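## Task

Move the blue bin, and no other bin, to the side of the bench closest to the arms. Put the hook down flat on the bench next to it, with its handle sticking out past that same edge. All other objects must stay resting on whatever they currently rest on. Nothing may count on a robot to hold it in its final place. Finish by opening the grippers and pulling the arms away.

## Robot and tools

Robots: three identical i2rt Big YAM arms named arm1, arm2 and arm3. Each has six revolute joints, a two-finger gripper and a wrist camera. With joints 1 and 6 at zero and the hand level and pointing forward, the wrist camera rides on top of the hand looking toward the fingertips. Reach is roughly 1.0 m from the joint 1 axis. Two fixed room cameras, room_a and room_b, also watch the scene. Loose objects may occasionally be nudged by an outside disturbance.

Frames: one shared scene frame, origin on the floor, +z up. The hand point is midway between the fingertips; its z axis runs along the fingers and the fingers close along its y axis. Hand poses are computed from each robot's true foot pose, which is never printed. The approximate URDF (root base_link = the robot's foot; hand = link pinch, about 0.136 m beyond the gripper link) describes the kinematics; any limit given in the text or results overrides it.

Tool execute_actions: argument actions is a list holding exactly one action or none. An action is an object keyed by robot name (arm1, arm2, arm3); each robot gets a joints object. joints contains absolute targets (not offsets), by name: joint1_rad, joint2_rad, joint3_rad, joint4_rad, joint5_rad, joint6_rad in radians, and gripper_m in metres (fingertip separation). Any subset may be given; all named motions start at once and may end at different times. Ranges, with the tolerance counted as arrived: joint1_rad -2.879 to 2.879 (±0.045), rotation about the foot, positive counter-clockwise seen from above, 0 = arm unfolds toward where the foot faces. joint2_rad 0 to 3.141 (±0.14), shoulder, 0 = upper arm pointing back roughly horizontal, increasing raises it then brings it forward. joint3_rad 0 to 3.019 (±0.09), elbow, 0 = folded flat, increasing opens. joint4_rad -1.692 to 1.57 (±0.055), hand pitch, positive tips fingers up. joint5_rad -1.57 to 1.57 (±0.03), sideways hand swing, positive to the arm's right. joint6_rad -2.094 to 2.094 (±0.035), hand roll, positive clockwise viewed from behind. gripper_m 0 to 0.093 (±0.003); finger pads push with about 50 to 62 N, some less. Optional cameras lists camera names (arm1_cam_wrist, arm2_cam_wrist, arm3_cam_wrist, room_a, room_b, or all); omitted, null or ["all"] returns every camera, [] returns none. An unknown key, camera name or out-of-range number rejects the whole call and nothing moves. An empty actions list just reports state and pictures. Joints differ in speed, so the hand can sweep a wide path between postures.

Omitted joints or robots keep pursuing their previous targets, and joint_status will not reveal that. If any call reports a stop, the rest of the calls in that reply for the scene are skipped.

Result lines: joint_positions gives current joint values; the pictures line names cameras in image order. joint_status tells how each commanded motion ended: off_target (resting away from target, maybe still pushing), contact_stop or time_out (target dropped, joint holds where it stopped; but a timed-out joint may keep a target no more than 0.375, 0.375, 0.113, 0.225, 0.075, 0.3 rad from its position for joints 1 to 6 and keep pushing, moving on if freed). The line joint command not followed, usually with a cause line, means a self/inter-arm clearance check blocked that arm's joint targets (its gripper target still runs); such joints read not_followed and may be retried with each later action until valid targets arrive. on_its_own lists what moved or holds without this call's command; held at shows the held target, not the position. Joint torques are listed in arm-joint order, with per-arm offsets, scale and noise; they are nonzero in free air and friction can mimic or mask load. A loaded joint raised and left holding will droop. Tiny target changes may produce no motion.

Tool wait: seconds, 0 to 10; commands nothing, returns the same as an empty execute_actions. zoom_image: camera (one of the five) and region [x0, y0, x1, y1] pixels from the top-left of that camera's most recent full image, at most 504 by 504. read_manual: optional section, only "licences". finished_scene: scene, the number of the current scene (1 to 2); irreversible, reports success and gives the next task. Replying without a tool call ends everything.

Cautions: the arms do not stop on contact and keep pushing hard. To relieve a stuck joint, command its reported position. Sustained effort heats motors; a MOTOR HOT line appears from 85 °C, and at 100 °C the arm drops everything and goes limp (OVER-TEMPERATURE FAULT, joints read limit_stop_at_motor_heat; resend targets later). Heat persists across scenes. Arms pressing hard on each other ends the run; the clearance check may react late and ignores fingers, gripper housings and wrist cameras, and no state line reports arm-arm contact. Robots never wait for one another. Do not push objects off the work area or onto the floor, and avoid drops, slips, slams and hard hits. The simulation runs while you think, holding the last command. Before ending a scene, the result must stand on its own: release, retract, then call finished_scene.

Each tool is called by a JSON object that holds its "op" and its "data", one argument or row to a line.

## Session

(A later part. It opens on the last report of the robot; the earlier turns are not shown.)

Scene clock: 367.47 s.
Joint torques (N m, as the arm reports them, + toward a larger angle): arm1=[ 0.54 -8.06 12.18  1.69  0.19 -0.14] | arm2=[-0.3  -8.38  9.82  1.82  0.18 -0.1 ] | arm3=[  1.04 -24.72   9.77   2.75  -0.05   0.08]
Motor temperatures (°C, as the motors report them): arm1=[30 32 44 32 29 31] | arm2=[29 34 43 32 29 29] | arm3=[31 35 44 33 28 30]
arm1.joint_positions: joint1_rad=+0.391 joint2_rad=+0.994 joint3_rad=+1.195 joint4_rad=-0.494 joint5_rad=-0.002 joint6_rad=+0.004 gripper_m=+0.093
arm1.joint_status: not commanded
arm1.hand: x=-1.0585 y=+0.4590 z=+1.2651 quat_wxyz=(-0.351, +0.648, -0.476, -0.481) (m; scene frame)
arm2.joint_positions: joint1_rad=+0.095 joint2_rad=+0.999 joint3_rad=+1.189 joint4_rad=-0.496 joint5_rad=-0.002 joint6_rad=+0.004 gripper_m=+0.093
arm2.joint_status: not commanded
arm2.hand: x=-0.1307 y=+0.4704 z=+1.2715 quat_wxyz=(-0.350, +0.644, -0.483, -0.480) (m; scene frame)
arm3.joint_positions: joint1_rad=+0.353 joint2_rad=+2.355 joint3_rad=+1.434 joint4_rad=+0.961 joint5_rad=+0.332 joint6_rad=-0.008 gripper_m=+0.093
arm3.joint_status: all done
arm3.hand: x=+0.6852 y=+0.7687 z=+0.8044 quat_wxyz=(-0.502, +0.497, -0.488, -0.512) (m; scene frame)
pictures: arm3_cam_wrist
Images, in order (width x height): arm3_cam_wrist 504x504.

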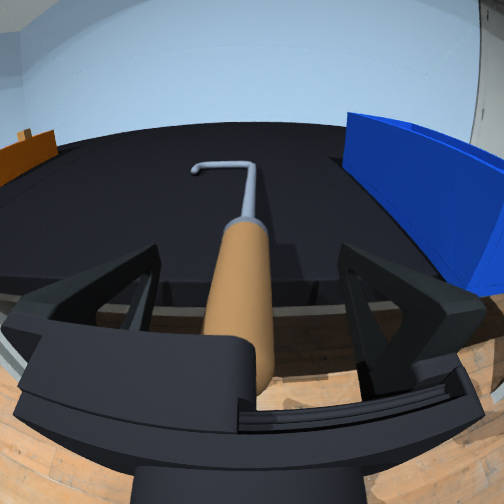

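{"op": "execute_actions", "data": {
  "actions": [
    {"arm3":{"joints":{"joint2_rad":2.06,"joint3_rad":0.99,"joint4_rad":1.11}}}
  ],
  "cameras": []
}}

{"op": "execute_actions", "data": {
  "actions": [
    {"arm3":{"joints":{"joint1_rad":0.035,"joint5_rad":0.03,"gripper_m":0.05}}}
  ],
  "cameras": ["arm3_cam_wrist"]
}}

Scene clock: 374.67 s.
Joint torques (N m, as the arm reports them, + toward a larger angle): arm1=[ 0.19 -8.15 12.19  1.83  0.21 -0.19] | arm2=[-0.26 -8.27  9.88  1.82  0.17 -0.09] | arm3=[  1.04 -19.94   5.24   2.26  -0.05   0.08]
Motor temperatures (°C, as the motors report them): arm1=[30 32 44 32 29 31] | arm2=[29 34 43 32 29 29] | arm3=[31 35 44 33 28 30]
arm1.joint_positions: joint1_rad=+0.391 joint2_rad=+0.994 joint3_rad=+1.195 joint4_rad=-0.494 joint5_rad=-0.002 joint6_rad=+0.004 gripper_m=+0.093
arm1.joint_status: not commanded
arm1.hand: x=-1.0585 y=+0.4590 z=+1.2651 quat_wxyz=(-0.351, +0.648, -0.476, -0.481) (m; scene frame)
arm2.joint_positions: joint1_rad=+0.095 joint2_rad=+0.999 joint3_rad=+1.189 joint4_rad=-0.496 joint5_rad=-0.002 joint6_rad=+0.004 gripper_m=+0.093
arm2.joint_status: not commanded
arm2.hand: x=-0.1307 y=+0.4704 z=+1.2715 quat_wxyz=(-0.350, +0.644, -0.483, -0.480) (m; scene frame)
arm3.joint_positions: joint1_rad=+0.353 joint2_rad=+2.075 joint3_rad=+0.988 joint4_rad=+1.103 joint5_rad=+0.331 joint6_rad=-0.008 gripper_m=+0.093
arm3.joint_status: all done
arm3.hand: x=+0.7284 y=+0.6505 z=+0.8445 quat_wxyz=(-0.499, +0.505, -0.492, -0.505) (m; scene frame)
pictures: none
No camera images: the call's "cameras" was empty. Leave "cameras" out to get every camera's image.

Scene clock: 375.90 s.
Joint torques (N m, as the arm reports them, + toward a larger angle): arm1=[-0.05 -8.45 12.19  1.59  0.18 -0.16] | arm2=[-0.22 -8.27  9.84  1.82  0.17 -0.09] | arm3=[  2.83 -19.78   5.11   2.36  -0.09   0.07]
Motor temperatures (°C, as the motors report them): arm1=[30 31 44 32 29 31] | arm2=[29 34 43 32 29 29] | arm3=[31 35 43 32 28 30]
arm1.joint_positions: joint1_rad=+0.391 joint2_rad=+0.994 joint3_rad=+1.195 joint4_rad=-0.494 joint5_rad=-0.002 joint6_rad=+0.004 gripper_m=+0.093
arm1.joint_status: not commanded
arm1.hand: x=-1.0585 y=+0.4590 z=+1.2651 quat_wxyz=(-0.351, +0.648, -0.476, -0.481) (m; scene frame)
arm2.joint_positions: joint1_rad=+0.095 joint2_rad=+0.999 joint3_rad=+1.189 joint4_rad=-0.496 joint5_rad=-0.002 joint6_rad=+0.004 gripper_m=+0.093
arm2.joint_status: not commanded
arm2.hand: x=-0.1307 y=+0.4704 z=+1.2715 quat_wxyz=(-0.350, +0.644, -0.483, -0.480) (m; scene frame)
arm3.joint_positions: joint1_rad=+0.024 joint2_rad=+2.075 joint3_rad=+0.988 joint4_rad=+1.103 joint5_rad=+0.032 joint6_rad=-0.006 gripper_m=+0.050
arm3.joint_status: all done
arm3.hand: x=+0.8993 y=+0.6817 z=+0.8452 quat_wxyz=(-0.507, +0.498, -0.498, -0.497) (m; scene frame)
pictures: arm3_cam_wrist
Images, in order (width x height): arm3_cam_wrist 504x504.

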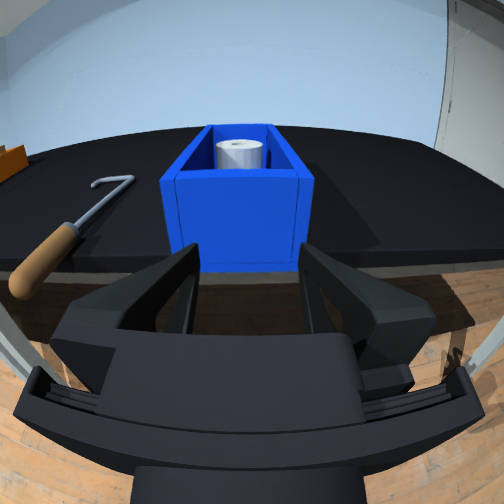

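{"op": "execute_actions", "data": {
  "actions": [
    {"arm3":{"joints":{"joint1_rad":0.045,"joint2_rad":2.22,"joint3_rad":1.345,"joint4_rad":0.92}}}
  ],
  "cameras": ["arm3_cam_wrist"]
}}

Scene clock: 382.47 s.
Joint torques (N m, as the arm reports them, + toward a larger angle): arm1=[ 0.37 -8.11 12.37  1.72  0.18 -0.16] | arm2=[-0.19 -8.3   9.85  1.84  0.17 -0.09] | arm3=[  2.62 -24.03   9.4    1.99  -0.05   0.07]
Motor temperatures (°C, as the motors report them): arm1=[30 31 44 32 29 31] | arm2=[29 34 44 32 29 29] | arm3=[31 35 42 32 28 30]
arm1.joint_positions: joint1_rad=+0.391 joint2_rad=+0.994 joint3_rad=+1.195 joint4_rad=-0.494 joint5_rad=-0.002 joint6_rad=+0.004 gripper_m=+0.093
arm1.joint_status: not commanded
arm1.hand: x=-1.0585 y=+0.4590 z=+1.2651 quat_wxyz=(-0.351, +0.648, -0.476, -0.481) (m; scene frame)
arm2.joint_positions: joint1_rad=+0.095 joint2_rad=+0.999 joint3_rad=+1.189 joint4_rad=-0.496 joint5_rad=-0.002 joint6_rad=+0.004 gripper_m=+0.093
arm2.joint_status: not commanded
arm2.hand: x=-0.1307 y=+0.4704 z=+1.2715 quat_wxyz=(-0.350, +0.644, -0.483, -0.480) (m; scene frame)
arm3.joint_positions: joint1_rad=+0.032 joint2_rad=+2.240 joint3_rad=+1.304 joint4_rad=+0.921 joint5_rad=+0.031 joint6_rad=-0.006 gripper_m=+0.050
arm3.joint_status: all done
arm3.hand: x=+0.8913 y=+0.7759 z=+0.8232 quat_wxyz=(-0.497, +0.508, -0.503, -0.491) (m; scene frame)
pictures: arm3_cam_wrist
Images, in order (width x height): arm3_cam_wrist 504x504.

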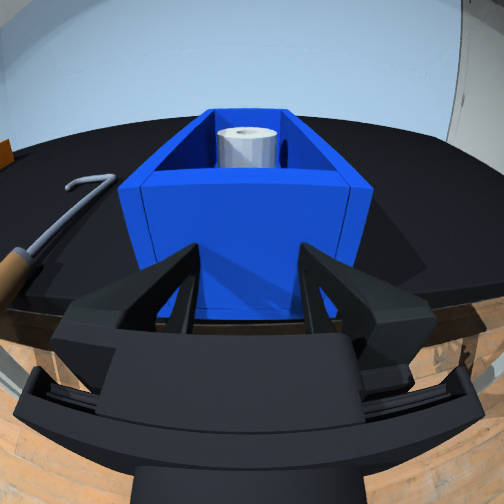

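{"op": "execute_actions", "data": {
  "actions": [
    {"arm3":{"joints":{"joint2_rad":2.265,"joint3_rad":1.455,"joint4_rad":0.865}}}
  ],
  "cameras": []
}}

{"op": "execute_actions", "data": {
  "actions": [
    {"arm3":{"joints":{"joint2_rad":2.0,"joint3_rad":0.95,"joint4_rad":0.9}}}
  ],
  "cameras": ["arm3_cam_wrist","room_a"]
}}

Scene clock: 389.97 s.
Joint torques (N m, as the arm reports them, + toward a larger angle): arm1=[ 0.35 -8.18 12.15  1.7   0.19 -0.17] | arm2=[-0.17 -8.27  9.86  1.84  0.16 -0.09] | arm3=[  2.36 -23.73  10.53   1.81  -0.06   0.05]
Motor temperatures (°C, as the motors report them): arm1=[30 31 44 32 29 31] | arm2=[29 34 44 32 29 29] | arm3=[31 35 42 32 28 30]
arm1.joint_positions: joint1_rad=+0.391 joint2_rad=+0.994 joint3_rad=+1.195 joint4_rad=-0.494 joint5_rad=-0.002 joint6_rad=+0.004 gripper_m=+0.093
arm1.joint_status: not commanded
arm1.hand: x=-1.0585 y=+0.4590 z=+1.2651 quat_wxyz=(-0.351, +0.648, -0.476, -0.481) (m; scene frame)
arm2.joint_positions: joint1_rad=+0.095 joint2_rad=+0.999 joint3_rad=+1.189 joint4_rad=-0.496 joint5_rad=-0.002 joint6_rad=+0.004 gripper_m=+0.093
arm2.joint_status: not commanded
arm2.hand: x=-0.1307 y=+0.4704 z=+1.2715 quat_wxyz=(-0.350, +0.644, -0.483, -0.480) (m; scene frame)
arm3.joint_positions: joint1_rad=+0.032 joint2_rad=+2.272 joint3_rad=+1.406 joint4_rad=+0.869 joint5_rad=+0.031 joint6_rad=-0.006 gripper_m=+0.050
arm3.joint_status: all done
arm3.hand: x=+0.8904 y=+0.8051 z=+0.8351 quat_wxyz=(-0.502, +0.503, -0.499, -0.496) (m; scene frame)
pictures: none
No camera images: the call's "cameras" was empty. Leave "cameras" out to get every camera's image.

Scene clock: 391.27 s.
Joint torques (N m, as the arm reports them, + toward a larger angle): arm1=[ 0.05 -8.22 12.2   1.76  0.18 -0.12] | arm2=[-0.37 -8.46  9.84  1.81  0.17 -0.1 ] | arm3=[  2.56 -19.16   5.45   2.47  -0.03   0.07]
Motor temperatures (°C, as the motors report them): arm1=[30 31 44 32 29 31] | arm2=[29 34 44 32 29 29] | arm3=[31 35 42 32 28 30]
arm1.joint_positions: joint1_rad=+0.391 joint2_rad=+0.994 joint3_rad=+1.195 joint4_rad=-0.494 joint5_rad=-0.002 joint6_rad=+0.004 gripper_m=+0.093
arm1.joint_status: not commanded
arm1.hand: x=-1.0585 y=+0.4590 z=+1.2651 quat_wxyz=(-0.351, +0.648, -0.476, -0.481) (m; scene frame)
arm2.joint_positions: joint1_rad=+0.095 joint2_rad=+0.999 joint3_rad=+1.189 joint4_rad=-0.496 joint5_rad=-0.002 joint6_rad=+0.004 gripper_m=+0.093
arm2.joint_status: not commanded
arm2.hand: x=-0.1307 y=+0.4704 z=+1.2715 quat_wxyz=(-0.350, +0.644, -0.483, -0.480) (m; scene frame)
arm3.joint_positions: joint1_rad=+0.032 joint2_rad=+2.016 joint3_rad=+0.946 joint4_rad=+0.892 joint5_rad=+0.031 joint6_rad=-0.006 gripper_m=+0.050
arm3.joint_status: all done
arm3.hand: x=+0.8947 y=+0.6652 z=+0.8147 quat_wxyz=(-0.456, +0.548, -0.541, -0.447) (m; scene frame)
pictures: arm3_cam_wrist, room_a
Images, in order (width x height): arm3_cam_wrist 504x504, room_a 504x504.

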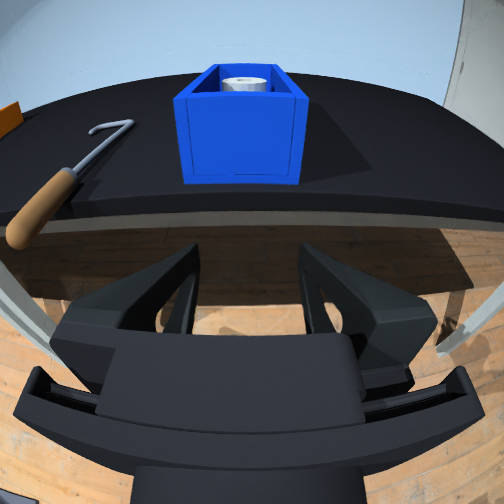

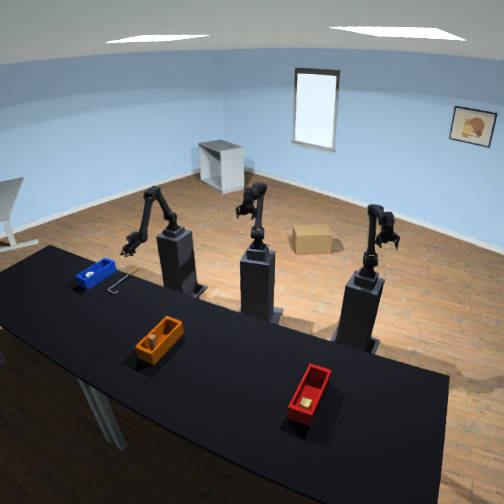

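Bin sits about 1 cm inside the edge. Moving clear.

{"op": "execute_actions", "data": {
  "actions": [
    {"arm3":{"joints":{"joint2_rad":1.5}}}
  ],
  "cameras": []
}}

{"op": "finished_scene", "data": {
  "scene": 2
}}

Scene clock: 396.07 s.
Joint torques (N m, as the arm reports them, + toward a larger angle): arm1=[ 0.08 -7.99 12.22  1.73  0.22 -0.18] | arm2=[-0.28 -8.31  9.83  1.82  0.16 -0.07] | arm3=[  2.66 -13.94   8.21   1.95  -0.05   0.05]
Motor temperatures (°C, as the motors report them): arm1=[30 31 44 32 29 31] | arm2=[29 34 44 32 29 29] | arm3=[31 35 42 32 28 30]
arm1.joint_positions: joint1_rad=+0.391 joint2_rad=+0.994 joint3_rad=+1.195 joint4_rad=-0.494 joint5_rad=-0.002 joint6_rad=+0.004 gripper_m=+0.093
arm1.joint_status: not commanded
arm1.hand: x=-1.0585 y=+0.4590 z=+1.2651 quat_wxyz=(-0.351, +0.648, -0.476, -0.481) (m; scene frame)
arm2.joint_positions: joint1_rad=+0.095 joint2_rad=+0.999 joint3_rad=+1.189 joint4_rad=-0.496 joint5_rad=-0.002 joint6_rad=+0.004 gripper_m=+0.093
arm2.joint_status: not commanded
arm2.hand: x=-0.1307 y=+0.4704 z=+1.2715 quat_wxyz=(-0.350, +0.644, -0.483, -0.480) (m; scene frame)
arm3.joint_positions: joint1_rad=+0.032 joint2_rad=+1.504 joint3_rad=+0.946 joint4_rad=+0.896 joint5_rad=+0.031 joint6_rad=-0.006 gripper_m=+0.050
arm3.joint_status: all done
arm3.hand: x=+0.8948 y=+0.6167 z=+1.1427 quat_wxyz=(-0.576, +0.411, -0.412, -0.575) (m; scene frame)
pictures: none
No camera images: the call's "cameras" was empty. Leave "cameras" out to get every camera's image.

The scene is finished: the task was done.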